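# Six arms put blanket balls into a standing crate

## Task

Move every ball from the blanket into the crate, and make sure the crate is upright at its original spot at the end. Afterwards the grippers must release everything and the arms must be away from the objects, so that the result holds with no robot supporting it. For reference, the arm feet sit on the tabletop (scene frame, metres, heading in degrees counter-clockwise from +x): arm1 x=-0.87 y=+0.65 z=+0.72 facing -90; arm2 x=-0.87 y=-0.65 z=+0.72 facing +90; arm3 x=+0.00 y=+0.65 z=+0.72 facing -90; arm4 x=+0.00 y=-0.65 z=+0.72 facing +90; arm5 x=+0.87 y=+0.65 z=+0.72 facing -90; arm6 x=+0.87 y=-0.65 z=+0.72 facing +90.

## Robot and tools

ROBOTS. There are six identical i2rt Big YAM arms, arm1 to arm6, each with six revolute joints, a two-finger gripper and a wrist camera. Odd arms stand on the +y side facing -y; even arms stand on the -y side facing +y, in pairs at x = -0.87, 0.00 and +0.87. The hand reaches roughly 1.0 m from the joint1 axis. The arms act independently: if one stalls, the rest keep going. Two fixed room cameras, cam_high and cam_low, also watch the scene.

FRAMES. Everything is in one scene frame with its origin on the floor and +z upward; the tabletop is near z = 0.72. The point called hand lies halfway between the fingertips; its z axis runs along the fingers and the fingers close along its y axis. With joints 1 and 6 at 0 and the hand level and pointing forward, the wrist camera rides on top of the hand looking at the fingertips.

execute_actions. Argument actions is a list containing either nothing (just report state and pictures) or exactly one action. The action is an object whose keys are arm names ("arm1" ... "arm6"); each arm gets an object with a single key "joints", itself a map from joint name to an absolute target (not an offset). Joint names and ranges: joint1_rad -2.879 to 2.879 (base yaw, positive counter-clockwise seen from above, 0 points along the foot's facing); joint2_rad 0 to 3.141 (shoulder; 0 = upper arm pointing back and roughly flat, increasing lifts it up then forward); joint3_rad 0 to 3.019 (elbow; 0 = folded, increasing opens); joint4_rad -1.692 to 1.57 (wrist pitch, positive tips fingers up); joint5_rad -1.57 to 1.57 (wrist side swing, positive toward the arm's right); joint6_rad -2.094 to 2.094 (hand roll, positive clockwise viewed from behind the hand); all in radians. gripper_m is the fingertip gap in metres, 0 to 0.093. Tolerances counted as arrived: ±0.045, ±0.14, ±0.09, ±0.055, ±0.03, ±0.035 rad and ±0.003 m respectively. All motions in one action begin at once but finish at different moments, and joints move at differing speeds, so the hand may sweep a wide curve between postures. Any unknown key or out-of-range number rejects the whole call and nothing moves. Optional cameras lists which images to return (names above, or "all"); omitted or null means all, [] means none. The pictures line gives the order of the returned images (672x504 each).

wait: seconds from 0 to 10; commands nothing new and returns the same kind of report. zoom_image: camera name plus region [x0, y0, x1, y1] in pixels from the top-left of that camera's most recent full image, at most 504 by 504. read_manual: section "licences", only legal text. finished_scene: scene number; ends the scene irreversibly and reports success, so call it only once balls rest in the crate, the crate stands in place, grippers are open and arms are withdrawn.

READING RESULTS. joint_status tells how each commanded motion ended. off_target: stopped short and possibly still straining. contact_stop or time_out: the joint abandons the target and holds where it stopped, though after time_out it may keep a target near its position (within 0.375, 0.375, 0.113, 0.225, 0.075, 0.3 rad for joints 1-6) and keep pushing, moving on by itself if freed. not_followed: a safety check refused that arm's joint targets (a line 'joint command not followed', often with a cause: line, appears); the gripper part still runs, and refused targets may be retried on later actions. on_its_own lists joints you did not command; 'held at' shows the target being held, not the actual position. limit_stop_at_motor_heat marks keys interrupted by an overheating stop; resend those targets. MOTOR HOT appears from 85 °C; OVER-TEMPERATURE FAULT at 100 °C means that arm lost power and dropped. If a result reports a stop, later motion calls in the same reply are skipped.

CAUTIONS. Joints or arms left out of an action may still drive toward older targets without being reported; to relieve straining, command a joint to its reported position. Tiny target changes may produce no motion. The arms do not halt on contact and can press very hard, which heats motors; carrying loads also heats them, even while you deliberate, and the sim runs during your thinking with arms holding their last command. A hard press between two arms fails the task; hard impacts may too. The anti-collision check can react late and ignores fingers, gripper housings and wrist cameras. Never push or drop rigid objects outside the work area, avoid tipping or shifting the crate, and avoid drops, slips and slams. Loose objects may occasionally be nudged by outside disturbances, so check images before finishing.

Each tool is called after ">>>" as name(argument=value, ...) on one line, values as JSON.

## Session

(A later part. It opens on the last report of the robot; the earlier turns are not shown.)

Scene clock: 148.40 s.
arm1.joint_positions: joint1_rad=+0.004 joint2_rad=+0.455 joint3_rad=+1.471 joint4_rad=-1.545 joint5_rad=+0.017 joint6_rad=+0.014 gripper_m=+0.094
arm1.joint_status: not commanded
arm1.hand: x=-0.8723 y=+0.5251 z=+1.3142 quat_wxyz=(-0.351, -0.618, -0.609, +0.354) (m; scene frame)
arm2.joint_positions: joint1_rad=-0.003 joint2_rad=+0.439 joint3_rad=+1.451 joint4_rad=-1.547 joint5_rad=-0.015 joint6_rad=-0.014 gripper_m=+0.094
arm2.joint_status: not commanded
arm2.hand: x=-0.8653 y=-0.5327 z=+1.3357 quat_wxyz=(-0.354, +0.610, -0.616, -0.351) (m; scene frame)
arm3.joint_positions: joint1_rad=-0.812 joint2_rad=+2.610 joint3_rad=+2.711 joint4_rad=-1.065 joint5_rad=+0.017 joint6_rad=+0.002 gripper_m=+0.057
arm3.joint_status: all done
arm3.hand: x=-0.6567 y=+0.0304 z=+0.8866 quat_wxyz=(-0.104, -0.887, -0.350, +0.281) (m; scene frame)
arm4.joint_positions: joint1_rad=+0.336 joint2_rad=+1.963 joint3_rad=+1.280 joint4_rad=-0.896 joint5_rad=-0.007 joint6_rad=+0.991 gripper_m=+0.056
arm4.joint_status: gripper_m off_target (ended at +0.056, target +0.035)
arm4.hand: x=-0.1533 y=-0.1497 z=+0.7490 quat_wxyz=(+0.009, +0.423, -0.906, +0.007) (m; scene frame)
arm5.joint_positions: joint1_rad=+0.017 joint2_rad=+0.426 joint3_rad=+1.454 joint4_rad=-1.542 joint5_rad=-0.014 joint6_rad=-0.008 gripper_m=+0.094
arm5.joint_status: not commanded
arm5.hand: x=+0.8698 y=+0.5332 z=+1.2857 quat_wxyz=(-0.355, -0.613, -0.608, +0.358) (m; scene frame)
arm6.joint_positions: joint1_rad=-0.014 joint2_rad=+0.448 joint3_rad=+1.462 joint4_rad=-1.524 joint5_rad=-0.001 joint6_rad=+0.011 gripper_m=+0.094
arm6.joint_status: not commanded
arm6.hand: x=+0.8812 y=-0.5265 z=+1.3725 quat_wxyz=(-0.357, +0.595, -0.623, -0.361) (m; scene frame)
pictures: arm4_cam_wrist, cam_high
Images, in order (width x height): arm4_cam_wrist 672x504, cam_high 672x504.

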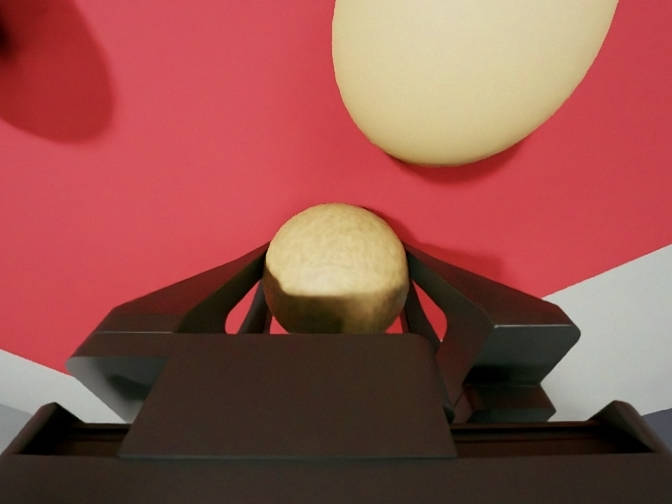

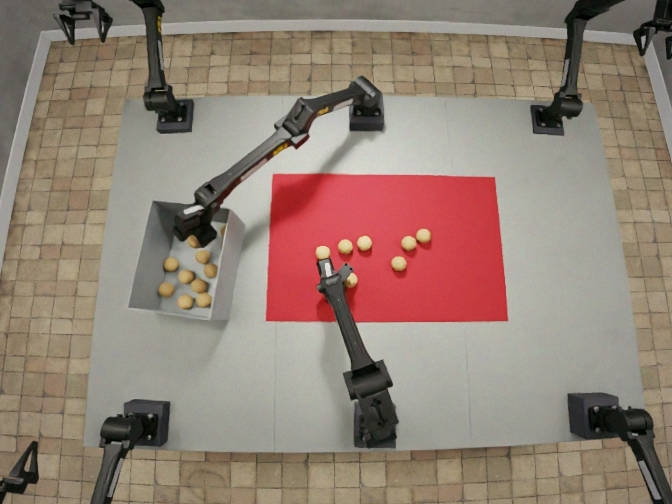

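>>> execute_actions(actions=[{"arm3":{"joints":{"gripper_m":0.07}},"arm4":{"joints":{"joint2_rad":1.8,"joint3_rad":1.36,"joint4_rad":-1.1}}}], cameras=[])

>>> execute_actions(actions=[{"arm3":{"joints":{"joint2_rad":2.3}}}], cameras=[])

>>> execute_actions(actions=[{"arm3":{"joints":{"joint2_rad":1.45,"joint3_rad":1.45,"joint4_rad":-1.5,"gripper_m":0.094}}}], cameras=["cam_high"])

Scene clock: 150.10 s.
arm1.joint_positions: joint1_rad=+0.004 joint2_rad=+0.455 joint3_rad=+1.471 joint4_rad=-1.545 joint5_rad=+0.017 joint6_rad=+0.014 gripper_m=+0.094
arm1.joint_status: not commanded
arm1.hand: x=-0.8723 y=+0.5251 z=+1.3142 quat_wxyz=(-0.351, -0.618, -0.609, +0.354) (m; scene frame)
arm2.joint_positions: joint1_rad=-0.003 joint2_rad=+0.439 joint3_rad=+1.451 joint4_rad=-1.547 joint5_rad=-0.015 joint6_rad=-0.014 gripper_m=+0.094
arm2.joint_status: not commanded
arm2.hand: x=-0.8653 y=-0.5327 z=+1.3357 quat_wxyz=(-0.354, +0.610, -0.616, -0.351) (m; scene frame)
arm3.joint_positions: joint1_rad=-0.812 joint2_rad=+2.610 joint3_rad=+2.711 joint4_rad=-1.065 joint5_rad=+0.017 joint6_rad=+0.002 gripper_m=+0.070
arm3.joint_status: all done
arm3.hand: x=-0.6567 y=+0.0304 z=+0.8866 quat_wxyz=(-0.104, -0.887, -0.350, +0.281) (m; scene frame)
arm4.joint_positions: joint1_rad=+0.336 joint2_rad=+1.784 joint3_rad=+1.333 joint4_rad=-1.083 joint5_rad=-0.007 joint6_rad=+0.991 gripper_m=+0.056
arm4.joint_status: all done
arm4.hand: x=-0.1519 y=-0.1509 z=+0.8555 quat_wxyz=(+0.006, +0.423, -0.906, -0.015) (m; scene frame)
arm5.joint_positions: joint1_rad=+0.017 joint2_rad=+0.426 joint3_rad=+1.454 joint4_rad=-1.542 joint5_rad=-0.014 joint6_rad=-0.008 gripper_m=+0.094
arm5.joint_status: not commanded
arm5.hand: x=+0.8698 y=+0.5332 z=+1.2857 quat_wxyz=(-0.355, -0.613, -0.608, +0.358) (m; scene frame)
arm6.joint_positions: joint1_rad=-0.014 joint2_rad=+0.448 joint3_rad=+1.462 joint4_rad=-1.524 joint5_rad=-0.001 joint6_rad=+0.011 gripper_m=+0.094
arm6.joint_status: not commanded
arm6.hand: x=+0.8812 y=-0.5265 z=+1.3725 quat_wxyz=(-0.357, +0.595, -0.623, -0.361) (m; scene frame)
pictures: none
No camera images: the call's "cameras" was empty. Leave "cameras" out to get every camera's image.

Scene clock: 151.90 s.
arm1.joint_positions: joint1_rad=+0.004 joint2_rad=+0.455 joint3_rad=+1.471 joint4_rad=-1.545 joint5_rad=+0.017 joint6_rad=+0.014 gripper_m=+0.094
arm1.joint_status: not commanded
arm1.hand: x=-0.8723 y=+0.5251 z=+1.3142 quat_wxyz=(-0.351, -0.618, -0.609, +0.354) (m; scene frame)
arm2.joint_positions: joint1_rad=-0.003 joint2_rad=+0.439 joint3_rad=+1.451 joint4_rad=-1.547 joint5_rad=-0.015 joint6_rad=-0.014 gripper_m=+0.094
arm2.joint_status: not commanded
arm2.hand: x=-0.8653 y=-0.5327 z=+1.3357 quat_wxyz=(-0.354, +0.610, -0.616, -0.351) (m; scene frame)
arm3.joint_positions: joint1_rad=-0.812 joint2_rad=+2.303 joint3_rad=+2.736 joint4_rad=-1.062 joint5_rad=+0.017 joint6_rad=+0.002 gripper_m=+0.070
arm3.joint_status: all done
arm3.hand: x=-0.6331 y=+0.0527 z=+1.1687 quat_wxyz=(-0.162, -0.829, -0.326, +0.425) (m; scene frame)
arm4.joint_positions: joint1_rad=+0.336 joint2_rad=+1.784 joint3_rad=+1.333 joint4_rad=-1.083 joint5_rad=-0.007 joint6_rad=+0.991 gripper_m=+0.056
arm4.joint_status: not commanded
arm4.hand: x=-0.1519 y=-0.1509 z=+0.8555 quat_wxyz=(+0.006, +0.423, -0.906, -0.015) (m; scene frame)
arm5.joint_positions: joint1_rad=+0.017 joint2_rad=+0.426 joint3_rad=+1.454 joint4_rad=-1.542 joint5_rad=-0.014 joint6_rad=-0.008 gripper_m=+0.094
arm5.joint_status: not commanded
arm5.hand: x=+0.8698 y=+0.5332 z=+1.2857 quat_wxyz=(-0.355, -0.613, -0.608, +0.358) (m; scene frame)
arm6.joint_positions: joint1_rad=-0.014 joint2_rad=+0.448 joint3_rad=+1.462 joint4_rad=-1.524 joint5_rad=-0.001 joint6_rad=+0.011 gripper_m=+0.094
arm6.joint_status: not commanded
arm6.hand: x=+0.8812 y=-0.5265 z=+1.3725 quat_wxyz=(-0.357, +0.595, -0.623, -0.361) (m; scene frame)
pictures: none
No camera images: the call's "cameras" was empty. Leave "cameras" out to get every camera's image.

Scene clock: 153.83 s.
arm1.joint_positions: joint1_rad=+0.004 joint2_rad=+0.455 joint3_rad=+1.471 joint4_rad=-1.545 joint5_rad=+0.017 joint6_rad=+0.014 gripper_m=+0.094
arm1.joint_status: not commanded
arm1.hand: x=-0.8723 y=+0.5251 z=+1.3142 quat_wxyz=(-0.351, -0.618, -0.609, +0.354) (m; scene frame)
arm2.joint_positions: joint1_rad=-0.003 joint2_rad=+0.439 joint3_rad=+1.451 joint4_rad=-1.547 joint5_rad=-0.015 joint6_rad=-0.014 gripper_m=+0.094
arm2.joint_status: not commanded
arm2.hand: x=-0.8653 y=-0.5327 z=+1.3357 quat_wxyz=(-0.354, +0.610, -0.616, -0.351) (m; scene frame)
arm3.joint_positions: joint1_rad=-0.812 joint2_rad=+1.452 joint3_rad=+1.443 joint4_rad=-1.484 joint5_rad=+0.017 joint6_rad=+0.002 gripper_m=+0.094
arm3.joint_status: all done
arm3.hand: x=-0.3249 y=+0.3458 z=+1.0515 quat_wxyz=(-0.007, -0.928, -0.369, +0.040) (m; scene frame)
arm4.joint_positions: joint1_rad=+0.336 joint2_rad=+1.784 joint3_rad=+1.333 joint4_rad=-1.083 joint5_rad=-0.007 joint6_rad=+0.991 gripper_m=+0.056
arm4.joint_status: not commanded
arm4.hand: x=-0.1519 y=-0.1509 z=+0.8555 quat_wxyz=(+0.006, +0.423, -0.906, -0.015) (m; scene frame)
arm5.joint_positions: joint1_rad=+0.017 joint2_rad=+0.426 joint3_rad=+1.454 joint4_rad=-1.542 joint5_rad=-0.014 joint6_rad=-0.008 gripper_m=+0.094
arm5.joint_status: not commanded
arm5.hand: x=+0.8698 y=+0.5332 z=+1.2857 quat_wxyz=(-0.355, -0.613, -0.608, +0.358) (m; scene frame)
arm6.joint_positions: joint1_rad=-0.014 joint2_rad=+0.448 joint3_rad=+1.462 joint4_rad=-1.524 joint5_rad=-0.001 joint6_rad=+0.011 gripper_m=+0.094
arm6.joint_status: not commanded
arm6.hand: x=+0.8812 y=-0.5265 z=+1.3725 quat_wxyz=(-0.357, +0.595, -0.623, -0.361) (m; scene frame)
pictures: cam_high
Images, in order (width x height): cam_high 672x504.

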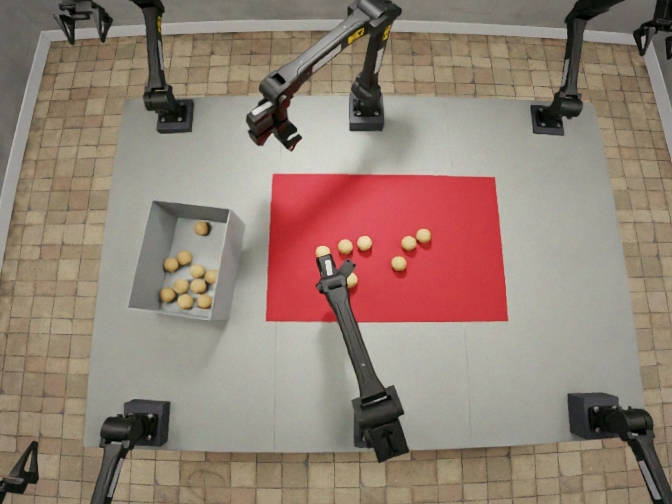

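>>> execute_actions(actions=[{"arm3":{"joints":{"joint1_rad":0.37}},"arm4":{"joints":{"joint2_rad":1.75,"joint3_rad":1.75,"joint4_rad":-1.5,"joint1_rad":0.9,"joint6_rad":0.0}}}], cameras=[])

>>> execute_actions(actions=[{"arm3":{"joints":{"joint2_rad":1.985,"joint3_rad":1.62,"joint4_rad":-1.17}},"arm4":{"joints":{"joint2_rad":2.25,"joint3_rad":2.6,"joint4_rad":-1.15}}}], cameras=["cam_high","arm3_cam_wrist"])

Scene clock: 156.67 s.
arm1.joint_positions: joint1_rad=+0.004 joint2_rad=+0.455 joint3_rad=+1.471 joint4_rad=-1.545 joint5_rad=+0.017 joint6_rad=+0.014 gripper_m=+0.094
arm1.joint_status: not commanded
arm1.hand: x=-0.8723 y=+0.5251 z=+1.3142 quat_wxyz=(-0.351, -0.618, -0.609, +0.354) (m; scene frame)
arm2.joint_positions: joint1_rad=-0.003 joint2_rad=+0.439 joint3_rad=+1.451 joint4_rad=-1.547 joint5_rad=-0.015 joint6_rad=-0.014 gripper_m=+0.094
arm2.joint_status: not commanded
arm2.hand: x=-0.8653 y=-0.5327 z=+1.3357 quat_wxyz=(-0.354, +0.610, -0.616, -0.351) (m; scene frame)
arm3.joint_positions: joint1_rad=+0.370 joint2_rad=+1.452 joint3_rad=+1.443 joint4_rad=-1.484 joint5_rad=+0.015 joint6_rad=+0.002 gripper_m=+0.094
arm3.joint_status: all done
arm3.hand: x=+0.1594 y=+0.2341 z=+1.0510 quat_wxyz=(-0.028, -0.565, -0.824, +0.029) (m; scene frame)
arm4.joint_positions: joint1_rad=+0.904 joint2_rad=+1.754 joint3_rad=+1.714 joint4_rad=-1.483 joint5_rad=-0.009 joint6_rad=+0.010 gripper_m=+0.056
arm4.joint_status: all done
arm4.hand: x=-0.4181 y=-0.2902 z=+1.0144 quat_wxyz=(+0.002, +0.936, -0.351, -0.026) (m; scene frame)
arm5.joint_positions: joint1_rad=+0.017 joint2_rad=+0.426 joint3_rad=+1.454 joint4_rad=-1.542 joint5_rad=-0.014 joint6_rad=-0.008 gripper_m=+0.094
arm5.joint_status: not commanded
arm5.hand: x=+0.8698 y=+0.5332 z=+1.2857 quat_wxyz=(-0.355, -0.613, -0.608, +0.358) (m; scene frame)
arm6.joint_positions: joint1_rad=-0.014 joint2_rad=+0.448 joint3_rad=+1.462 joint4_rad=-1.524 joint5_rad=-0.001 joint6_rad=+0.011 gripper_m=+0.094
arm6.joint_status: not commanded
arm6.hand: x=+0.8812 y=-0.5265 z=+1.3725 quat_wxyz=(-0.357, +0.595, -0.623, -0.361) (m; scene frame)
pictures: none
No camera images: the call's "cameras" was empty. Leave "cameras" out to get every camera's image.

Scene clock: 158.83 s.
arm1.joint_positions: joint1_rad=+0.004 joint2_rad=+0.455 joint3_rad=+1.471 joint4_rad=-1.545 joint5_rad=+0.017 joint6_rad=+0.014 gripper_m=+0.094
arm1.joint_status: not commanded
arm1.hand: x=-0.8723 y=+0.5251 z=+1.3142 quat_wxyz=(-0.351, -0.618, -0.609, +0.354) (m; scene frame)
arm2.joint_positions: joint1_rad=-0.003 joint2_rad=+0.439 joint3_rad=+1.451 joint4_rad=-1.547 joint5_rad=-0.015 joint6_rad=-0.014 gripper_m=+0.094
arm2.joint_status: not commanded
arm2.hand: x=-0.8653 y=-0.5327 z=+1.3357 quat_wxyz=(-0.354, +0.610, -0.616, -0.351) (m; scene frame)
arm3.joint_positions: joint1_rad=+0.370 joint2_rad=+1.979 joint3_rad=+1.607 joint4_rad=-1.187 joint5_rad=+0.015 joint6_rad=+0.002 gripper_m=+0.094
arm3.joint_status: all done
arm3.hand: x=+0.2128 y=+0.0963 z=+0.8515 quat_wxyz=(+0.000, -0.565, -0.825, +0.010) (m; scene frame)
arm4.joint_positions: joint1_rad=+0.904 joint2_rad=+2.241 joint3_rad=+2.561 joint4_rad=-1.168 joint5_rad=-0.009 joint6_rad=+0.009 gripper_m=+0.056
arm4.joint_status: all done
arm4.hand: x=-0.6336 y=-0.1043 z=+1.1050 quat_wxyz=(-0.111, +0.876, -0.329, -0.335) (m; scene frame)
arm5.joint_positions: joint1_rad=+0.017 joint2_rad=+0.426 joint3_rad=+1.454 joint4_rad=-1.542 joint5_rad=-0.014 joint6_rad=-0.008 gripper_m=+0.094
arm5.joint_status: not commanded
arm5.hand: x=+0.8698 y=+0.5332 z=+1.2857 quat_wxyz=(-0.355, -0.613, -0.608, +0.358) (m; scene frame)
arm6.joint_positions: joint1_rad=-0.014 joint2_rad=+0.448 joint3_rad=+1.462 joint4_rad=-1.524 joint5_rad=-0.001 joint6_rad=+0.011 gripper_m=+0.094
arm6.joint_status: not commanded
arm6.hand: x=+0.8812 y=-0.5265 z=+1.3725 quat_wxyz=(-0.357, +0.595, -0.623, -0.361) (m; scene frame)
pictures: arm3_cam_wrist, cam_high
Images, in order (width x height): arm3_cam_wrist 672x504, cam_high 672x504.

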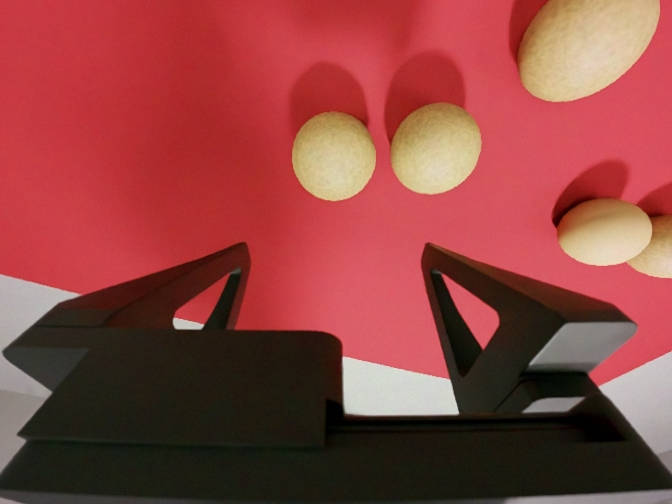

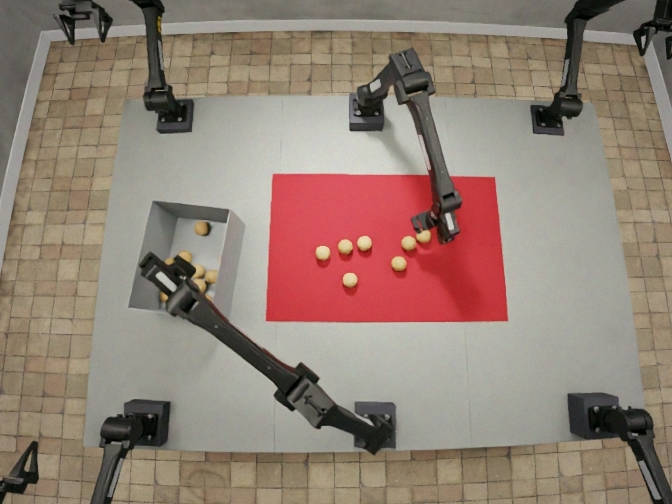

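>>> execute_actions(actions=[{"arm3":{"joints":{"joint6_rad":1.4,"joint2_rad":2.02,"joint3_rad":1.66,"joint4_rad":-1.19}},"arm4":{"joints":{"joint2_rad":2.56,"joint3_rad":2.66,"joint4_rad":-1.12}}}], cameras=["arm3_cam_wrist"])

>>> execute_actions(actions=[{"arm3":{"joints":{"joint2_rad":2.135,"joint3_rad":1.585,"joint4_rad":-0.995}},"arm4":{"joints":{"gripper_m":0.07}}}], cameras=["cam_high","arm3_cam_wrist"])

Scene clock: 161.67 s.
arm1.joint_positions: joint1_rad=+0.004 joint2_rad=+0.455 joint3_rad=+1.471 joint4_rad=-1.545 joint5_rad=+0.017 joint6_rad=+0.014 gripper_m=+0.094
arm1.joint_status: not commanded
arm1.hand: x=-0.8723 y=+0.5251 z=+1.3142 quat_wxyz=(-0.351, -0.618, -0.609, +0.354) (m; scene frame)
arm2.joint_positions: joint1_rad=-0.003 joint2_rad=+0.439 joint3_rad=+1.451 joint4_rad=-1.547 joint5_rad=-0.015 joint6_rad=-0.014 gripper_m=+0.094
arm2.joint_status: not commanded
arm2.hand: x=-0.8653 y=-0.5327 z=+1.3357 quat_wxyz=(-0.354, +0.610, -0.616, -0.351) (m; scene frame)
arm3.joint_positions: joint1_rad=+0.370 joint2_rad=+2.000 joint3_rad=+1.615 joint4_rad=-1.187 joint5_rad=+0.015 joint6_rad=+1.388 gripper_m=+0.094
arm3.joint_status: all done
arm3.hand: x=+0.2134 y=+0.0947 z=+0.8424 quat_wxyz=(+0.000, -0.962, -0.274, +0.008) (m; scene frame)
arm4.joint_positions: joint1_rad=+0.904 joint2_rad=+2.579 joint3_rad=+2.634 joint4_rad=-1.134 joint5_rad=-0.009 joint6_rad=+0.009 gripper_m=+0.056
arm4.joint_status: all done
arm4.hand: x=-0.6658 y=-0.0807 z=+0.8631 quat_wxyz=(-0.073, +0.908, -0.341, -0.231) (m; scene frame)
arm5.joint_positions: joint1_rad=+0.017 joint2_rad=+0.426 joint3_rad=+1.454 joint4_rad=-1.542 joint5_rad=-0.014 joint6_rad=-0.008 gripper_m=+0.094
arm5.joint_status: not commanded
arm5.hand: x=+0.8698 y=+0.5332 z=+1.2857 quat_wxyz=(-0.355, -0.613, -0.608, +0.358) (m; scene frame)
arm6.joint_positions: joint1_rad=-0.014 joint2_rad=+0.448 joint3_rad=+1.462 joint4_rad=-1.524 joint5_rad=-0.001 joint6_rad=+0.011 gripper_m=+0.094
arm6.joint_status: not commanded
arm6.hand: x=+0.8812 y=-0.5265 z=+1.3725 quat_wxyz=(-0.357, +0.595, -0.623, -0.361) (m; scene frame)
pictures: arm3_cam_wrist
Images, in order (width x height): arm3_cam_wrist 672x504.

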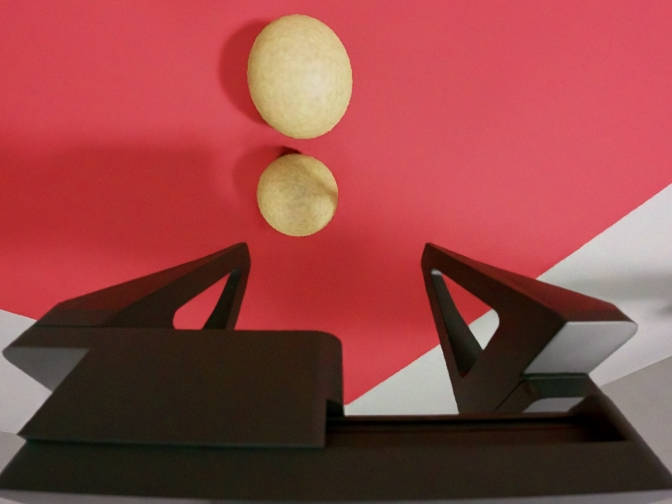

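Scene clock: 162.67 s.
arm1.joint_positions: joint1_rad=+0.004 joint2_rad=+0.455 joint3_rad=+1.471 joint4_rad=-1.545 joint5_rad=+0.017 joint6_rad=+0.014 gripper_m=+0.094
arm1.joint_status: not commanded
arm1.hand: x=-0.8723 y=+0.5251 z=+1.3142 quat_wxyz=(-0.351, -0.618, -0.609, +0.354) (m; scene frame)
arm2.joint_positions: joint1_rad=-0.003 joint2_rad=+0.439 joint3_rad=+1.451 joint4_rad=-1.547 joint5_rad=-0.015 joint6_rad=-0.014 gripper_m=+0.094
arm2.joint_status: not commanded
arm2.hand: x=-0.8653 y=-0.5327 z=+1.3357 quat_wxyz=(-0.354, +0.610, -0.616, -0.351) (m; scene frame)
arm3.joint_positions: joint1_rad=+0.370 joint2_rad=+2.138 joint3_rad=+1.582 joint4_rad=-1.014 joint5_rad=+0.015 joint6_rad=+1.389 gripper_m=+0.094
arm3.joint_status: all done
arm3.hand: x=+0.2178 y=+0.0831 z=+0.7508 quat_wxyz=(-0.001, -0.962, -0.273, +0.008) (m; scene frame)
arm4.joint_positions: joint1_rad=+0.904 joint2_rad=+2.579 joint3_rad=+2.634 joint4_rad=-1.134 joint5_rad=-0.009 joint6_rad=+0.009 gripper_m=+0.070
arm4.joint_status: all done
arm4.hand: x=-0.6658 y=-0.0807 z=+0.8631 quat_wxyz=(-0.073, +0.908, -0.341, -0.231) (m; scene frame)
arm5.joint_positions: joint1_rad=+0.017 joint2_rad=+0.426 joint3_rad=+1.454 joint4_rad=-1.542 joint5_rad=-0.014 joint6_rad=-0.008 gripper_m=+0.094
arm5.joint_status: not commanded
arm5.hand: x=+0.8698 y=+0.5332 z=+1.2857 quat_wxyz=(-0.355, -0.613, -0.608, +0.358) (m; scene frame)
arm6.joint_positions: joint1_rad=-0.014 joint2_rad=+0.448 joint3_rad=+1.462 joint4_rad=-1.524 joint5_rad=-0.001 joint6_rad=+0.011 gripper_m=+0.094
arm6.joint_status: not commanded
arm6.hand: x=+0.8812 y=-0.5265 z=+1.3725 quat_wxyz=(-0.357, +0.595, -0.623, -0.361) (m; scene frame)
pictures: arm3_cam_wrist, cam_high
Images, in order (width x height): arm3_cam_wrist 672x504, cam_high 672x504.

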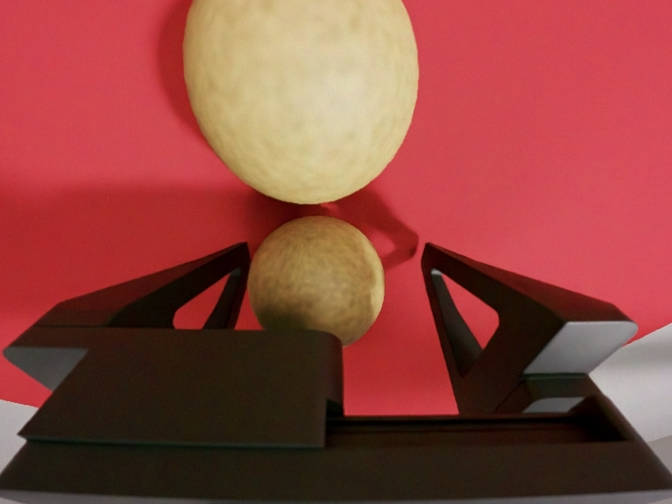

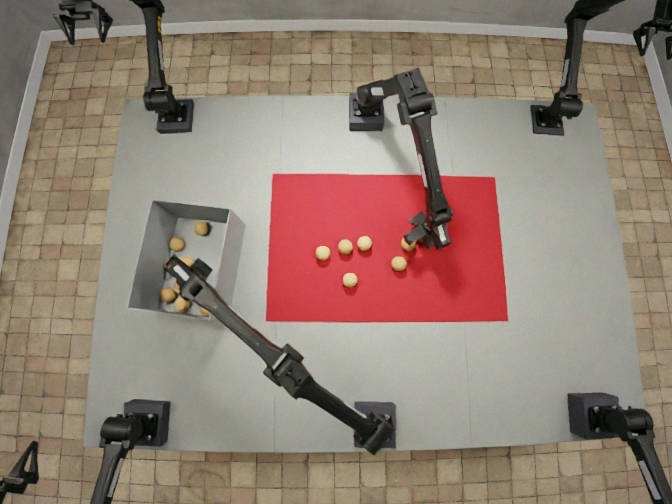

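>>> execute_actions(actions=[{"arm3":{"joints":{"gripper_m":0.035}},"arm4":{"joints":{"joint2_rad":2.28}}}], cameras=[])

>>> execute_actions(actions=[{"arm3":{"joints":{"joint2_rad":1.45,"joint3_rad":1.45,"joint4_rad":-1.5,"joint6_rad":0}},"arm4":{"joints":{"joint2_rad":1.75,"joint3_rad":1.75,"joint4_rad":-1.5,"gripper_m":0.094}}}], cameras=["cam_high","arm3_cam_wrist"])

Scene clock: 165.30 s.
arm1.joint_positions: joint1_rad=+0.004 joint2_rad=+0.455 joint3_rad=+1.471 joint4_rad=-1.545 joint5_rad=+0.017 joint6_rad=+0.014 gripper_m=+0.094
arm1.joint_status: not commanded
arm1.hand: x=-0.8723 y=+0.5251 z=+1.3142 quat_wxyz=(-0.351, -0.618, -0.609, +0.354) (m; scene frame)
arm2.joint_positions: joint1_rad=-0.003 joint2_rad=+0.439 joint3_rad=+1.451 joint4_rad=-1.547 joint5_rad=-0.015 joint6_rad=-0.014 gripper_m=+0.094
arm2.joint_status: not commanded
arm2.hand: x=-0.8653 y=-0.5327 z=+1.3357 quat_wxyz=(-0.354, +0.610, -0.616, -0.351) (m; scene frame)
arm3.joint_positions: joint1_rad=+0.370 joint2_rad=+2.138 joint3_rad=+1.582 joint4_rad=-1.013 joint5_rad=+0.016 joint6_rad=+1.389 gripper_m=+0.055
arm3.joint_status: gripper_m off_target (ended at +0.055, target +0.035)
arm3.hand: x=+0.2178 y=+0.0828 z=+0.7508 quat_wxyz=(-0.002, -0.962, -0.273, +0.008) (m; scene frame)
arm4.joint_positions: joint1_rad=+0.904 joint2_rad=+2.247 joint3_rad=+2.656 joint4_rad=-1.134 joint5_rad=-0.009 joint6_rad=+0.009 gripper_m=+0.070
arm4.joint_status: all done
arm4.hand: x=-0.6416 y=-0.0967 z=+1.1559 quat_wxyz=(-0.131, +0.854, -0.321, -0.388) (m; scene frame)
arm5.joint_positions: joint1_rad=+0.017 joint2_rad=+0.426 joint3_rad=+1.454 joint4_rad=-1.542 joint5_rad=-0.014 joint6_rad=-0.008 gripper_m=+0.094
arm5.joint_status: not commanded
arm5.hand: x=+0.8698 y=+0.5332 z=+1.2857 quat_wxyz=(-0.355, -0.613, -0.608, +0.358) (m; scene frame)
arm6.joint_positions: joint1_rad=-0.014 joint2_rad=+0.448 joint3_rad=+1.462 joint4_rad=-1.524 joint5_rad=-0.001 joint6_rad=+0.011 gripper_m=+0.094
arm6.joint_status: not commanded
arm6.hand: x=+0.8812 y=-0.5265 z=+1.3725 quat_wxyz=(-0.357, +0.595, -0.623, -0.361) (m; scene frame)
pictures: none
No camera images: the call's "cameras" was empty. Leave "cameras" out to get every camera's image.

Scene clock: 167.37 s.
arm1.joint_positions: joint1_rad=+0.004 joint2_rad=+0.455 joint3_rad=+1.471 joint4_rad=-1.545 joint5_rad=+0.017 joint6_rad=+0.014 gripper_m=+0.094
arm1.joint_status: not commanded
arm1.hand: x=-0.8723 y=+0.5251 z=+1.3142 quat_wxyz=(-0.351, -0.618, -0.609, +0.354) (m; scene frame)
arm2.joint_positions: joint1_rad=-0.003 joint2_rad=+0.439 joint3_rad=+1.451 joint4_rad=-1.547 joint5_rad=-0.015 joint6_rad=-0.014 gripper_m=+0.094
arm2.joint_status: not commanded
arm2.hand: x=-0.8653 y=-0.5327 z=+1.3357 quat_wxyz=(-0.354, +0.610, -0.616, -0.351) (m; scene frame)
arm3.joint_positions: joint1_rad=+0.370 joint2_rad=+1.448 joint3_rad=+1.440 joint4_rad=-1.484 joint5_rad=+0.016 joint6_rad=+0.012 gripper_m=+0.055
arm3.joint_status: all done
arm3.hand: x=+0.1589 y=+0.2353 z=+1.0519 quat_wxyz=(-0.028, -0.569, -0.821, +0.029) (m; scene frame)
arm4.joint_positions: joint1_rad=+0.904 joint2_rad=+1.745 joint3_rad=+1.745 joint4_rad=-1.485 joint5_rad=-0.009 joint6_rad=+0.009 gripper_m=+0.094
arm4.joint_status: all done
arm4.hand: x=-0.4227 y=-0.2860 z=+1.0317 quat_wxyz=(-0.004, +0.936, -0.350, -0.043) (m; scene frame)
arm5.joint_positions: joint1_rad=+0.017 joint2_rad=+0.426 joint3_rad=+1.454 joint4_rad=-1.542 joint5_rad=-0.014 joint6_rad=-0.008 gripper_m=+0.094
arm5.joint_status: not commanded
arm5.hand: x=+0.8698 y=+0.5332 z=+1.2857 quat_wxyz=(-0.355, -0.613, -0.608, +0.358) (m; scene frame)
arm6.joint_positions: joint1_rad=-0.014 joint2_rad=+0.448 joint3_rad=+1.462 joint4_rad=-1.524 joint5_rad=-0.001 joint6_rad=+0.011 gripper_m=+0.094
arm6.joint_status: not commanded
arm6.hand: x=+0.8812 y=-0.5265 z=+1.3725 quat_wxyz=(-0.357, +0.595, -0.623, -0.361) (m; scene frame)
pictures: arm3_cam_wrist, cam_high
Images, in order (width x height): arm3_cam_wrist 672x504, cam_high 672x504.

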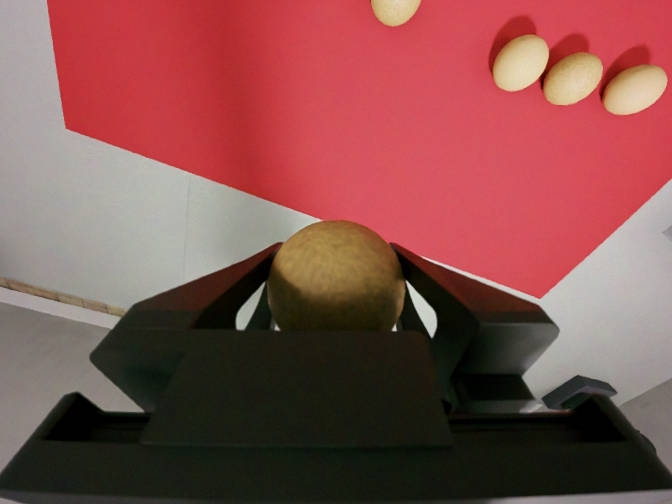

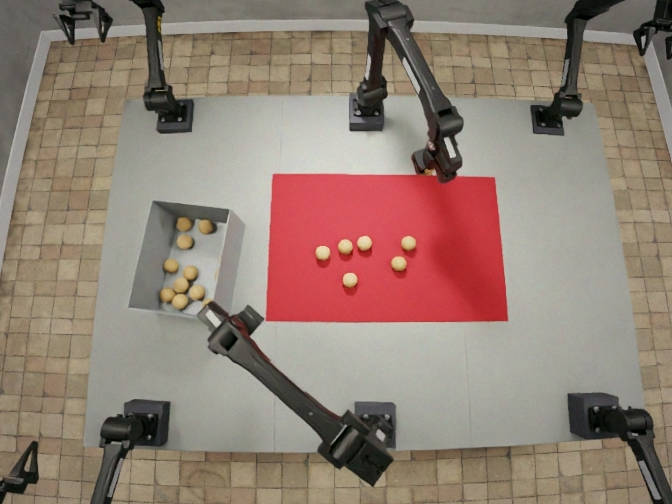

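>>> execute_actions(actions=[{"arm3":{"joints":{"joint1_rad":-0.82}},"arm4":{"joints":{"joint1_rad":-0.14,"joint2_rad":1.5,"joint3_rad":1.5}}}], cameras=[])

>>> execute_actions(actions=[{"arm3":{"joints":{"joint2_rad":2.27,"joint3_rad":2.7,"joint4_rad":-1.1}},"arm4":{"joints":{"joint2_rad":2.04,"joint3_rad":1.71,"joint4_rad":-1.2}}}], cameras=["cam_high","arm4_cam_wrist"])

Scene clock: 169.53 s.
arm1.joint_positions: joint1_rad=+0.004 joint2_rad=+0.455 joint3_rad=+1.471 joint4_rad=-1.545 joint5_rad=+0.017 joint6_rad=+0.014 gripper_m=+0.094
arm1.joint_status: not commanded
arm1.hand: x=-0.8723 y=+0.5251 z=+1.3142 quat_wxyz=(-0.351, -0.618, -0.609, +0.354) (m; scene frame)
arm2.joint_positions: joint1_rad=-0.003 joint2_rad=+0.439 joint3_rad=+1.451 joint4_rad=-1.547 joint5_rad=-0.015 joint6_rad=-0.014 gripper_m=+0.094
arm2.joint_status: not commanded
arm2.hand: x=-0.8653 y=-0.5327 z=+1.3357 quat_wxyz=(-0.354, +0.610, -0.616, -0.351) (m; scene frame)
arm3.joint_positions: joint1_rad=-0.821 joint2_rad=+1.448 joint3_rad=+1.440 joint4_rad=-1.484 joint5_rad=+0.017 joint6_rad=+0.010 gripper_m=+0.055
arm3.joint_status: all done
arm3.hand: x=-0.3265 y=+0.3494 z=+1.0524 quat_wxyz=(-0.007, -0.931, -0.362, +0.041) (m; scene frame)
arm4.joint_positions: joint1_rad=-0.142 joint2_rad=+1.503 joint3_rad=+1.510 joint4_rad=-1.485 joint5_rad=-0.008 joint6_rad=+0.007 gripper_m=+0.094
arm4.joint_status: all done
arm4.hand: x=+0.0861 y=-0.1862 z=+1.0512 quat_wxyz=(-0.027, +0.636, -0.770, -0.031) (m; scene frame)
arm5.joint_positions: joint1_rad=+0.017 joint2_rad=+0.426 joint3_rad=+1.454 joint4_rad=-1.542 joint5_rad=-0.014 joint6_rad=-0.008 gripper_m=+0.094
arm5.joint_status: not commanded
arm5.hand: x=+0.8698 y=+0.5332 z=+1.2857 quat_wxyz=(-0.355, -0.613, -0.608, +0.358) (m; scene frame)
arm6.joint_positions: joint1_rad=-0.014 joint2_rad=+0.448 joint3_rad=+1.462 joint4_rad=-1.524 joint5_rad=-0.001 joint6_rad=+0.011 gripper_m=+0.094
arm6.joint_status: not commanded
arm6.hand: x=+0.8812 y=-0.5265 z=+1.3725 quat_wxyz=(-0.357, +0.595, -0.623, -0.361) (m; scene frame)
pictures: none
No camera images: the call's "cameras" was empty. Leave "cameras" out to get every camera's image.

Scene clock: 171.57 s.
arm1.joint_positions: joint1_rad=+0.004 joint2_rad=+0.455 joint3_rad=+1.471 joint4_rad=-1.545 joint5_rad=+0.017 joint6_rad=+0.014 gripper_m=+0.094
arm1.joint_status: not commanded
arm1.hand: x=-0.8723 y=+0.5251 z=+1.3142 quat_wxyz=(-0.351, -0.618, -0.609, +0.354) (m; scene frame)
arm2.joint_positions: joint1_rad=-0.003 joint2_rad=+0.439 joint3_rad=+1.451 joint4_rad=-1.547 joint5_rad=-0.015 joint6_rad=-0.014 gripper_m=+0.094
arm2.joint_status: not commanded
arm2.hand: x=-0.8653 y=-0.5327 z=+1.3357 quat_wxyz=(-0.354, +0.610, -0.616, -0.351) (m; scene frame)
arm3.joint_positions: joint1_rad=-0.821 joint2_rad=+2.248 joint3_rad=+2.666 joint4_rad=-1.121 joint5_rad=+0.017 joint6_rad=+0.010 gripper_m=+0.055
arm3.joint_status: all done
arm3.hand: x=-0.6219 y=+0.0732 z=+1.1651 quat_wxyz=(-0.149, -0.847, -0.325, +0.394) (m; scene frame)
arm4.joint_positions: joint1_rad=-0.142 joint2_rad=+2.054 joint3_rad=+1.695 joint4_rad=-1.215 joint5_rad=-0.008 joint6_rad=+0.007 gripper_m=+0.094
arm4.joint_status: all done
arm4.hand: x=+0.1113 y=-0.0450 z=+0.8324 quat_wxyz=(+0.010, +0.637, -0.771, +0.000) (m; scene frame)
arm5.joint_positions: joint1_rad=+0.017 joint2_rad=+0.426 joint3_rad=+1.454 joint4_rad=-1.542 joint5_rad=-0.014 joint6_rad=-0.008 gripper_m=+0.094
arm5.joint_status: not commanded
arm5.hand: x=+0.8698 y=+0.5332 z=+1.2857 quat_wxyz=(-0.355, -0.613, -0.608, +0.358) (m; scene frame)
arm6.joint_positions: joint1_rad=-0.014 joint2_rad=+0.448 joint3_rad=+1.462 joint4_rad=-1.524 joint5_rad=-0.001 joint6_rad=+0.011 gripper_m=+0.094
arm6.joint_status: not commanded
arm6.hand: x=+0.8812 y=-0.5265 z=+1.3725 quat_wxyz=(-0.357, +0.595, -0.623, -0.361) (m; scene frame)
pictures: arm4_cam_wrist, cam_high
Images, in order (width x height): arm4_cam_wrist 672x504, cam_high 672x504.

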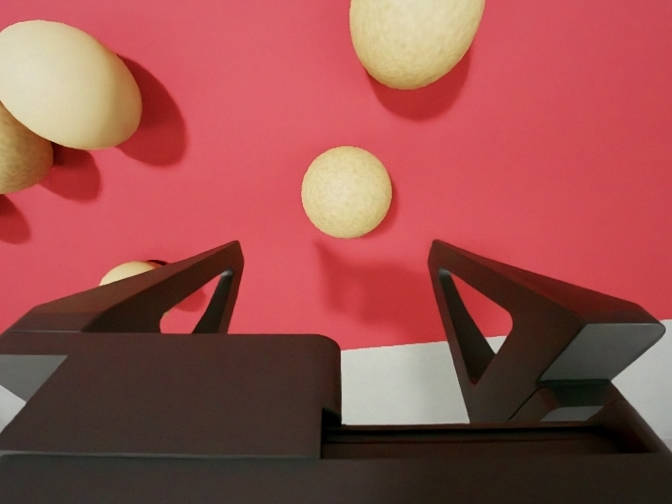

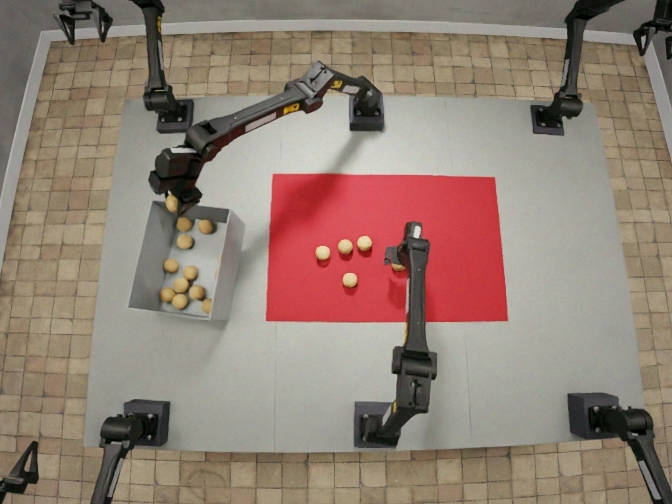

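>>> execute_actions(actions=[{"arm3":{"joints":{"joint2_rad":2.63,"joint3_rad":2.74,"joint4_rad":-1.05}},"arm4":{"joints":{"joint1_rad":-0.155,"joint2_rad":2.155,"joint3_rad":1.63,"joint4_rad":-1.025}}}], cameras=["arm4_cam_wrist"])

>>> execute_actions(actions=[{"arm3":{"joints":{"gripper_m":0.07}},"arm4":{"joints":{"gripper_m":0.035}}}], cameras=["arm4_cam_wrist"])

Scene clock: 173.93 s.
arm1.joint_positions: joint1_rad=+0.004 joint2_rad=+0.455 joint3_rad=+1.471 joint4_rad=-1.545 joint5_rad=+0.017 joint6_rad=+0.014 gripper_m=+0.094
arm1.joint_status: not commanded
arm1.hand: x=-0.8723 y=+0.5251 z=+1.3142 quat_wxyz=(-0.351, -0.618, -0.609, +0.354) (m; scene frame)
arm2.joint_positions: joint1_rad=-0.003 joint2_rad=+0.439 joint3_rad=+1.451 joint4_rad=-1.547 joint5_rad=-0.015 joint6_rad=-0.014 gripper_m=+0.094
arm2.joint_status: not commanded
arm2.hand: x=-0.8653 y=-0.5327 z=+1.3357 quat_wxyz=(-0.354, +0.610, -0.616, -0.351) (m; scene frame)
arm3.joint_positions: joint1_rad=-0.821 joint2_rad=+2.610 joint3_rad=+2.711 joint4_rad=-1.064 joint5_rad=+0.017 joint6_rad=+0.010 gripper_m=+0.055
arm3.joint_status: all done
arm3.hand: x=-0.6619 y=+0.0358 z=+0.8866 quat_wxyz=(-0.104, -0.890, -0.343, +0.282) (m; scene frame)
arm4.joint_positions: joint1_rad=-0.142 joint2_rad=+2.138 joint3_rad=+1.629 joint4_rad=-1.043 joint5_rad=-0.008 joint6_rad=+0.007 gripper_m=+0.094
arm4.joint_status: all done
arm4.hand: x=+0.1120 y=-0.0398 z=+0.7601 quat_wxyz=(+0.001, +0.637, -0.771, -0.007) (m; scene frame)
arm5.joint_positions: joint1_rad=+0.017 joint2_rad=+0.426 joint3_rad=+1.454 joint4_rad=-1.542 joint5_rad=-0.014 joint6_rad=-0.008 gripper_m=+0.094
arm5.joint_status: not commanded
arm5.hand: x=+0.8698 y=+0.5332 z=+1.2857 quat_wxyz=(-0.355, -0.613, -0.608, +0.358) (m; scene frame)
arm6.joint_positions: joint1_rad=-0.014 joint2_rad=+0.448 joint3_rad=+1.462 joint4_rad=-1.524 joint5_rad=-0.001 joint6_rad=+0.011 gripper_m=+0.094
arm6.joint_status: not commanded
arm6.hand: x=+0.8812 y=-0.5265 z=+1.3725 quat_wxyz=(-0.357, +0.595, -0.623, -0.361) (m; scene frame)
pictures: arm4_cam_wrist
Images, in order (width x height): arm4_cam_wrist 672x504.

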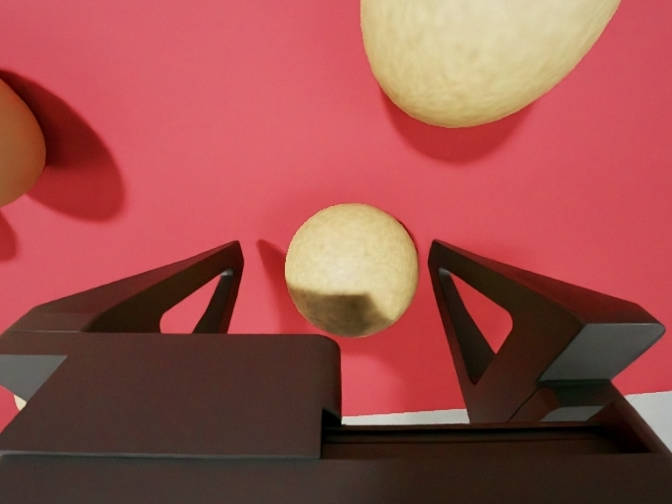

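Scene clock: 174.57 s.
arm1.joint_positions: joint1_rad=+0.004 joint2_rad=+0.455 joint3_rad=+1.471 joint4_rad=-1.545 joint5_rad=+0.017 joint6_rad=+0.014 gripper_m=+0.094
arm1.joint_status: not commanded
arm1.hand: x=-0.8723 y=+0.5251 z=+1.3142 quat_wxyz=(-0.351, -0.618, -0.609, +0.354) (m; scene frame)
arm2.joint_positions: joint1_rad=-0.003 joint2_rad=+0.439 joint3_rad=+1.451 joint4_rad=-1.547 joint5_rad=-0.015 joint6_rad=-0.014 gripper_m=+0.094
arm2.joint_status: not commanded
arm2.hand: x=-0.8653 y=-0.5327 z=+1.3357 quat_wxyz=(-0.354, +0.610, -0.616, -0.351) (m; scene frame)
arm3.joint_positions: joint1_rad=-0.821 joint2_rad=+2.610 joint3_rad=+2.711 joint4_rad=-1.064 joint5_rad=+0.017 joint6_rad=+0.010 gripper_m=+0.070
arm3.joint_status: all done
arm3.hand: x=-0.6619 y=+0.0358 z=+0.8866 quat_wxyz=(-0.104, -0.890, -0.343, +0.282) (m; scene frame)
arm4.joint_positions: joint1_rad=-0.142 joint2_rad=+2.138 joint3_rad=+1.629 joint4_rad=-1.043 joint5_rad=-0.008 joint6_rad=+0.007 gripper_m=+0.057
arm4.joint_status: gripper_m off_target (ended at +0.057, target +0.035)
arm4.hand: x=+0.1120 y=-0.0398 z=+0.7601 quat_wxyz=(+0.001, +0.637, -0.771, -0.007) (m; scene frame)
arm5.joint_positions: joint1_rad=+0.017 joint2_rad=+0.426 joint3_rad=+1.454 joint4_rad=-1.542 joint5_rad=-0.014 joint6_rad=-0.008 gripper_m=+0.094
arm5.joint_status: not commanded
arm5.hand: x=+0.8698 y=+0.5332 z=+1.2857 quat_wxyz=(-0.355, -0.613, -0.608, +0.358) (m; scene frame)
arm6.joint_positions: joint1_rad=-0.014 joint2_rad=+0.448 joint3_rad=+1.462 joint4_rad=-1.524 joint5_rad=-0.001 joint6_rad=+0.011 gripper_m=+0.094
arm6.joint_status: not commanded
arm6.hand: x=+0.8812 y=-0.5265 z=+1.3725 quat_wxyz=(-0.357, +0.595, -0.623, -0.361) (m; scene frame)
pictures: arm4_cam_wrist
Images, in order (width x height): arm4_cam_wrist 672x504.

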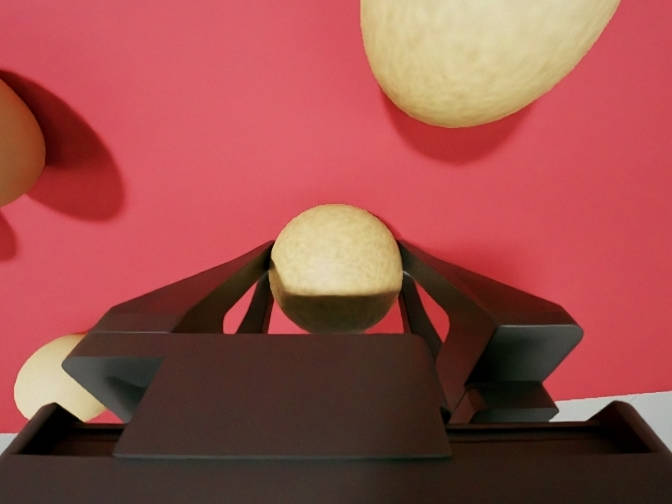

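>>> execute_actions(actions=[{"arm3":{"joints":{"joint2_rad":2.3}},"arm4":{"joints":{"joint2_rad":1.5,"joint3_rad":1.5,"joint4_rad":-1.5}}}], cameras=["arm4_cam_wrist"])

>>> execute_actions(actions=[{"arm3":{"joints":{"joint2_rad":1.45,"joint3_rad":1.45,"joint4_rad":-1.5,"gripper_m":0.094}}}], cameras=["cam_high"])

Scene clock: 176.77 s.
arm1.joint_positions: joint1_rad=+0.004 joint2_rad=+0.455 joint3_rad=+1.471 joint4_rad=-1.545 joint5_rad=+0.017 joint6_rad=+0.014 gripper_m=+0.094
arm1.joint_status: not commanded
arm1.hand: x=-0.8723 y=+0.5251 z=+1.3142 quat_wxyz=(-0.351, -0.618, -0.609, +0.354) (m; scene frame)
arm2.joint_positions: joint1_rad=-0.003 joint2_rad=+0.439 joint3_rad=+1.451 joint4_rad=-1.547 joint5_rad=-0.015 joint6_rad=-0.014 gripper_m=+0.094
arm2.joint_status: not commanded
arm2.hand: x=-0.8653 y=-0.5327 z=+1.3357 quat_wxyz=(-0.354, +0.610, -0.616, -0.351) (m; scene frame)
arm3.joint_positions: joint1_rad=-0.821 joint2_rad=+2.303 joint3_rad=+2.737 joint4_rad=-1.062 joint5_rad=+0.017 joint6_rad=+0.010 gripper_m=+0.070
arm3.joint_status: all done
arm3.hand: x=-0.6381 y=+0.0580 z=+1.1689 quat_wxyz=(-0.162, -0.831, -0.319, +0.425) (m; scene frame)
arm4.joint_positions: joint1_rad=-0.142 joint2_rad=+1.480 joint3_rad=+1.483 joint4_rad=-1.485 joint5_rad=-0.008 joint6_rad=+0.007 gripper_m=+0.057
arm4.joint_status: all done
arm4.hand: x=+0.0843 y=-0.1960 z=+1.0503 quat_wxyz=(-0.025, +0.636, -0.771, -0.029) (m; scene frame)
arm5.joint_positions: joint1_rad=+0.017 joint2_rad=+0.426 joint3_rad=+1.454 joint4_rad=-1.542 joint5_rad=-0.014 joint6_rad=-0.008 gripper_m=+0.094
arm5.joint_status: not commanded
arm5.hand: x=+0.8698 y=+0.5332 z=+1.2857 quat_wxyz=(-0.355, -0.613, -0.608, +0.358) (m; scene frame)
arm6.joint_positions: joint1_rad=-0.014 joint2_rad=+0.448 joint3_rad=+1.462 joint4_rad=-1.524 joint5_rad=-0.001 joint6_rad=+0.011 gripper_m=+0.094
arm6.joint_status: not commanded
arm6.hand: x=+0.8812 y=-0.5265 z=+1.3725 quat_wxyz=(-0.357, +0.595, -0.623, -0.361) (m; scene frame)
pictures: arm4_cam_wrist
Images, in order (width x height): arm4_cam_wrist 672x504.

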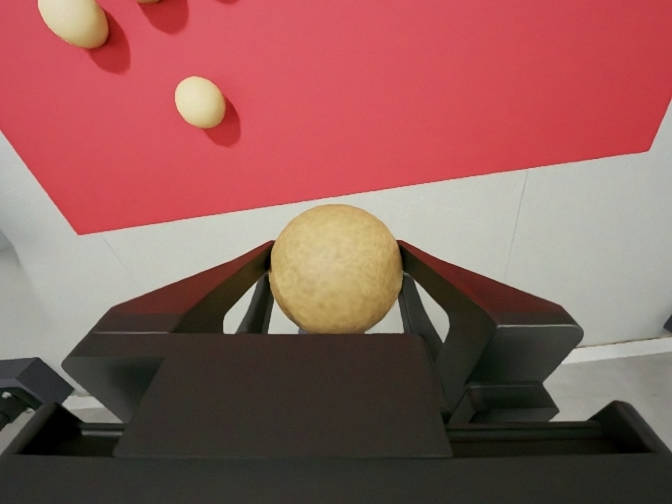

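Scene clock: 178.70 s.
arm1.joint_positions: joint1_rad=+0.004 joint2_rad=+0.455 joint3_rad=+1.471 joint4_rad=-1.545 joint5_rad=+0.017 joint6_rad=+0.014 gripper_m=+0.094
arm1.joint_status: not commanded
arm1.hand: x=-0.8723 y=+0.5251 z=+1.3142 quat_wxyz=(-0.351, -0.618, -0.609, +0.354) (m; scene frame)
arm2.joint_positions: joint1_rad=-0.003 joint2_rad=+0.439 joint3_rad=+1.451 joint4_rad=-1.547 joint5_rad=-0.015 joint6_rad=-0.014 gripper_m=+0.094
arm2.joint_status: not commanded
arm2.hand: x=-0.8653 y=-0.5327 z=+1.3357 quat_wxyz=(-0.354, +0.610, -0.616, -0.351) (m; scene frame)
arm3.joint_positions: joint1_rad=-0.821 joint2_rad=+1.452 joint3_rad=+1.443 joint4_rad=-1.483 joint5_rad=+0.017 joint6_rad=+0.010 gripper_m=+0.094
arm3.joint_status: all done
arm3.hand: x=-0.3274 y=+0.3485 z=+1.0514 quat_wxyz=(-0.007, -0.931, -0.362, +0.040) (m; scene frame)
arm4.joint_positions: joint1_rad=-0.142 joint2_rad=+1.480 joint3_rad=+1.483 joint4_rad=-1.485 joint5_rad=-0.008 joint6_rad=+0.007 gripper_m=+0.057
arm4.joint_status: not commanded
arm4.hand: x=+0.0843 y=-0.1960 z=+1.0503 quat_wxyz=(-0.025, +0.636, -0.771, -0.029) (m; scene frame)
arm5.joint_positions: joint1_rad=+0.017 joint2_rad=+0.426 joint3_rad=+1.454 joint4_rad=-1.542 joint5_rad=-0.014 joint6_rad=-0.008 gripper_m=+0.094
arm5.joint_status: not commanded
arm5.hand: x=+0.8698 y=+0.5332 z=+1.2857 quat_wxyz=(-0.355, -0.613, -0.608, +0.358) (m; scene frame)
arm6.joint_positions: joint1_rad=-0.014 joint2_rad=+0.448 joint3_rad=+1.462 joint4_rad=-1.524 joint5_rad=-0.001 joint6_rad=+0.011 gripper_m=+0.094
arm6.joint_status: not commanded
arm6.hand: x=+0.8812 y=-0.5265 z=+1.3725 quat_wxyz=(-0.357, +0.595, -0.623, -0.361) (m; scene frame)
pictures: cam_high
Images, in order (width x height): cam_high 672x504.

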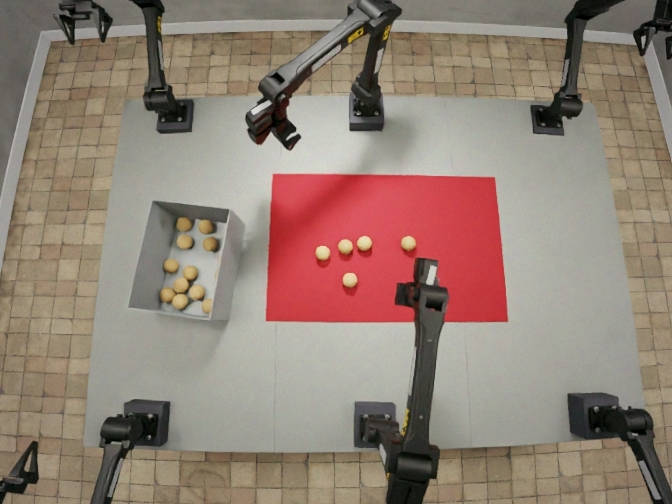

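>>> execute_actions(actions=[{"arm3":{"joints":{"joint1_rad":0.262}},"arm4":{"joints":{"joint1_rad":0.9}}}], cameras=[])

>>> execute_actions(actions=[{"arm3":{"joints":{"joint2_rad":2.035,"joint3_rad":1.69,"joint4_rad":-1.2}},"arm4":{"joints":{"joint2_rad":2.25,"joint3_rad":2.6,"joint4_rad":-1.15}}}], cameras=["arm3_cam_wrist"])

Scene clock: 180.63 s.
arm1.joint_positions: joint1_rad=+0.004 joint2_rad=+0.455 joint3_rad=+1.471 joint4_rad=-1.545 joint5_rad=+0.017 joint6_rad=+0.014 gripper_m=+0.094
arm1.joint_status: not commanded
arm1.hand: x=-0.8723 y=+0.5251 z=+1.3142 quat_wxyz=(-0.351, -0.618, -0.609, +0.354) (m; scene frame)
arm2.joint_positions: joint1_rad=-0.003 joint2_rad=+0.439 joint3_rad=+1.451 joint4_rad=-1.547 joint5_rad=-0.015 joint6_rad=-0.014 gripper_m=+0.094
arm2.joint_status: not commanded
arm2.hand: x=-0.8653 y=-0.5327 z=+1.3357 quat_wxyz=(-0.354, +0.610, -0.616, -0.351) (m; scene frame)
arm3.joint_positions: joint1_rad=+0.262 joint2_rad=+1.452 joint3_rad=+1.443 joint4_rad=-1.483 joint5_rad=+0.016 joint6_rad=+0.009 gripper_m=+0.094
arm3.joint_status: all done
arm3.hand: x=+0.1136 y=+0.2194 z=+1.0509 quat_wxyz=(-0.026, -0.611, -0.790, +0.030) (m; scene frame)
arm4.joint_positions: joint1_rad=+0.901 joint2_rad=+1.481 joint3_rad=+1.483 joint4_rad=-1.485 joint5_rad=-0.008 joint6_rad=+0.007 gripper_m=+0.057
arm4.joint_status: all done
arm4.hand: x=-0.3465 y=-0.3483 z=+1.0540 quat_wxyz=(-0.005, +0.935, -0.351, -0.043) (m; scene frame)
arm5.joint_positions: joint1_rad=+0.017 joint2_rad=+0.426 joint3_rad=+1.454 joint4_rad=-1.542 joint5_rad=-0.014 joint6_rad=-0.008 gripper_m=+0.094
arm5.joint_status: not commanded
arm5.hand: x=+0.8698 y=+0.5332 z=+1.2857 quat_wxyz=(-0.355, -0.613, -0.608, +0.358) (m; scene frame)
arm6.joint_positions: joint1_rad=-0.014 joint2_rad=+0.448 joint3_rad=+1.462 joint4_rad=-1.524 joint5_rad=-0.001 joint6_rad=+0.011 gripper_m=+0.094
arm6.joint_status: not commanded
arm6.hand: x=+0.8812 y=-0.5265 z=+1.3725 quat_wxyz=(-0.357, +0.595, -0.623, -0.361) (m; scene frame)
pictures: none
No camera images: the call's "cameras" was empty. Leave "cameras" out to get every camera's image.

Scene clock: 183.03 s.
arm1.joint_positions: joint1_rad=+0.004 joint2_rad=+0.455 joint3_rad=+1.471 joint4_rad=-1.545 joint5_rad=+0.017 joint6_rad=+0.014 gripper_m=+0.094
arm1.joint_status: not commanded
arm1.hand: x=-0.8723 y=+0.5251 z=+1.3142 quat_wxyz=(-0.351, -0.618, -0.609, +0.354) (m; scene frame)
arm2.joint_positions: joint1_rad=-0.003 joint2_rad=+0.439 joint3_rad=+1.451 joint4_rad=-1.547 joint5_rad=-0.015 joint6_rad=-0.014 gripper_m=+0.094
arm2.joint_status: not commanded
arm2.hand: x=-0.8653 y=-0.5327 z=+1.3357 quat_wxyz=(-0.354, +0.610, -0.616, -0.351) (m; scene frame)
arm3.joint_positions: joint1_rad=+0.262 joint2_rad=+2.029 joint3_rad=+1.674 joint4_rad=-1.215 joint5_rad=+0.016 joint6_rad=+0.009 gripper_m=+0.094
arm3.joint_status: all done
arm3.hand: x=+0.1559 y=+0.0617 z=+0.8470 quat_wxyz=(+0.004, -0.612, -0.791, +0.007) (m; scene frame)
arm4.joint_positions: joint1_rad=+0.901 joint2_rad=+2.241 joint3_rad=+2.562 joint4_rad=-1.168 joint5_rad=-0.008 joint6_rad=+0.007 gripper_m=+0.057
arm4.joint_status: all done
arm4.hand: x=-0.6316 y=-0.1020 z=+1.1057 quat_wxyz=(-0.113, +0.875, -0.330, -0.335) (m; scene frame)
arm5.joint_positions: joint1_rad=+0.017 joint2_rad=+0.426 joint3_rad=+1.454 joint4_rad=-1.542 joint5_rad=-0.014 joint6_rad=-0.008 gripper_m=+0.094
arm5.joint_status: not commanded
arm5.hand: x=+0.8698 y=+0.5332 z=+1.2857 quat_wxyz=(-0.355, -0.613, -0.608, +0.358) (m; scene frame)
arm6.joint_positions: joint1_rad=-0.014 joint2_rad=+0.448 joint3_rad=+1.462 joint4_rad=-1.524 joint5_rad=-0.001 joint6_rad=+0.011 gripper_m=+0.094
arm6.joint_status: not commanded
arm6.hand: x=+0.8812 y=-0.5265 z=+1.3725 quat_wxyz=(-0.357, +0.595, -0.623, -0.361) (m; scene frame)
pictures: arm3_cam_wrist
Images, in order (width x height): arm3_cam_wrist 672x504.

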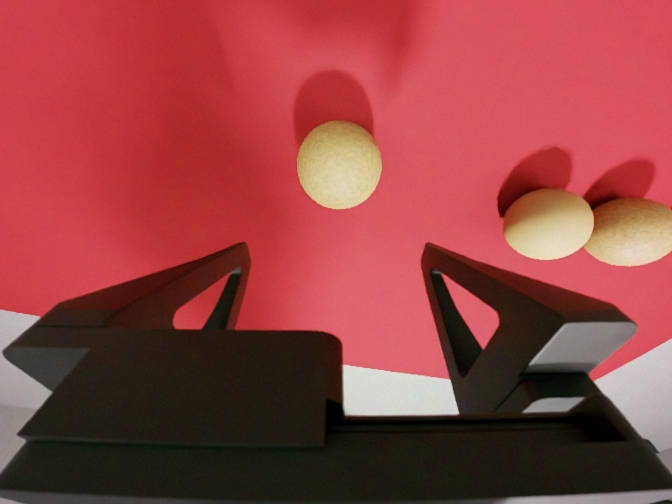

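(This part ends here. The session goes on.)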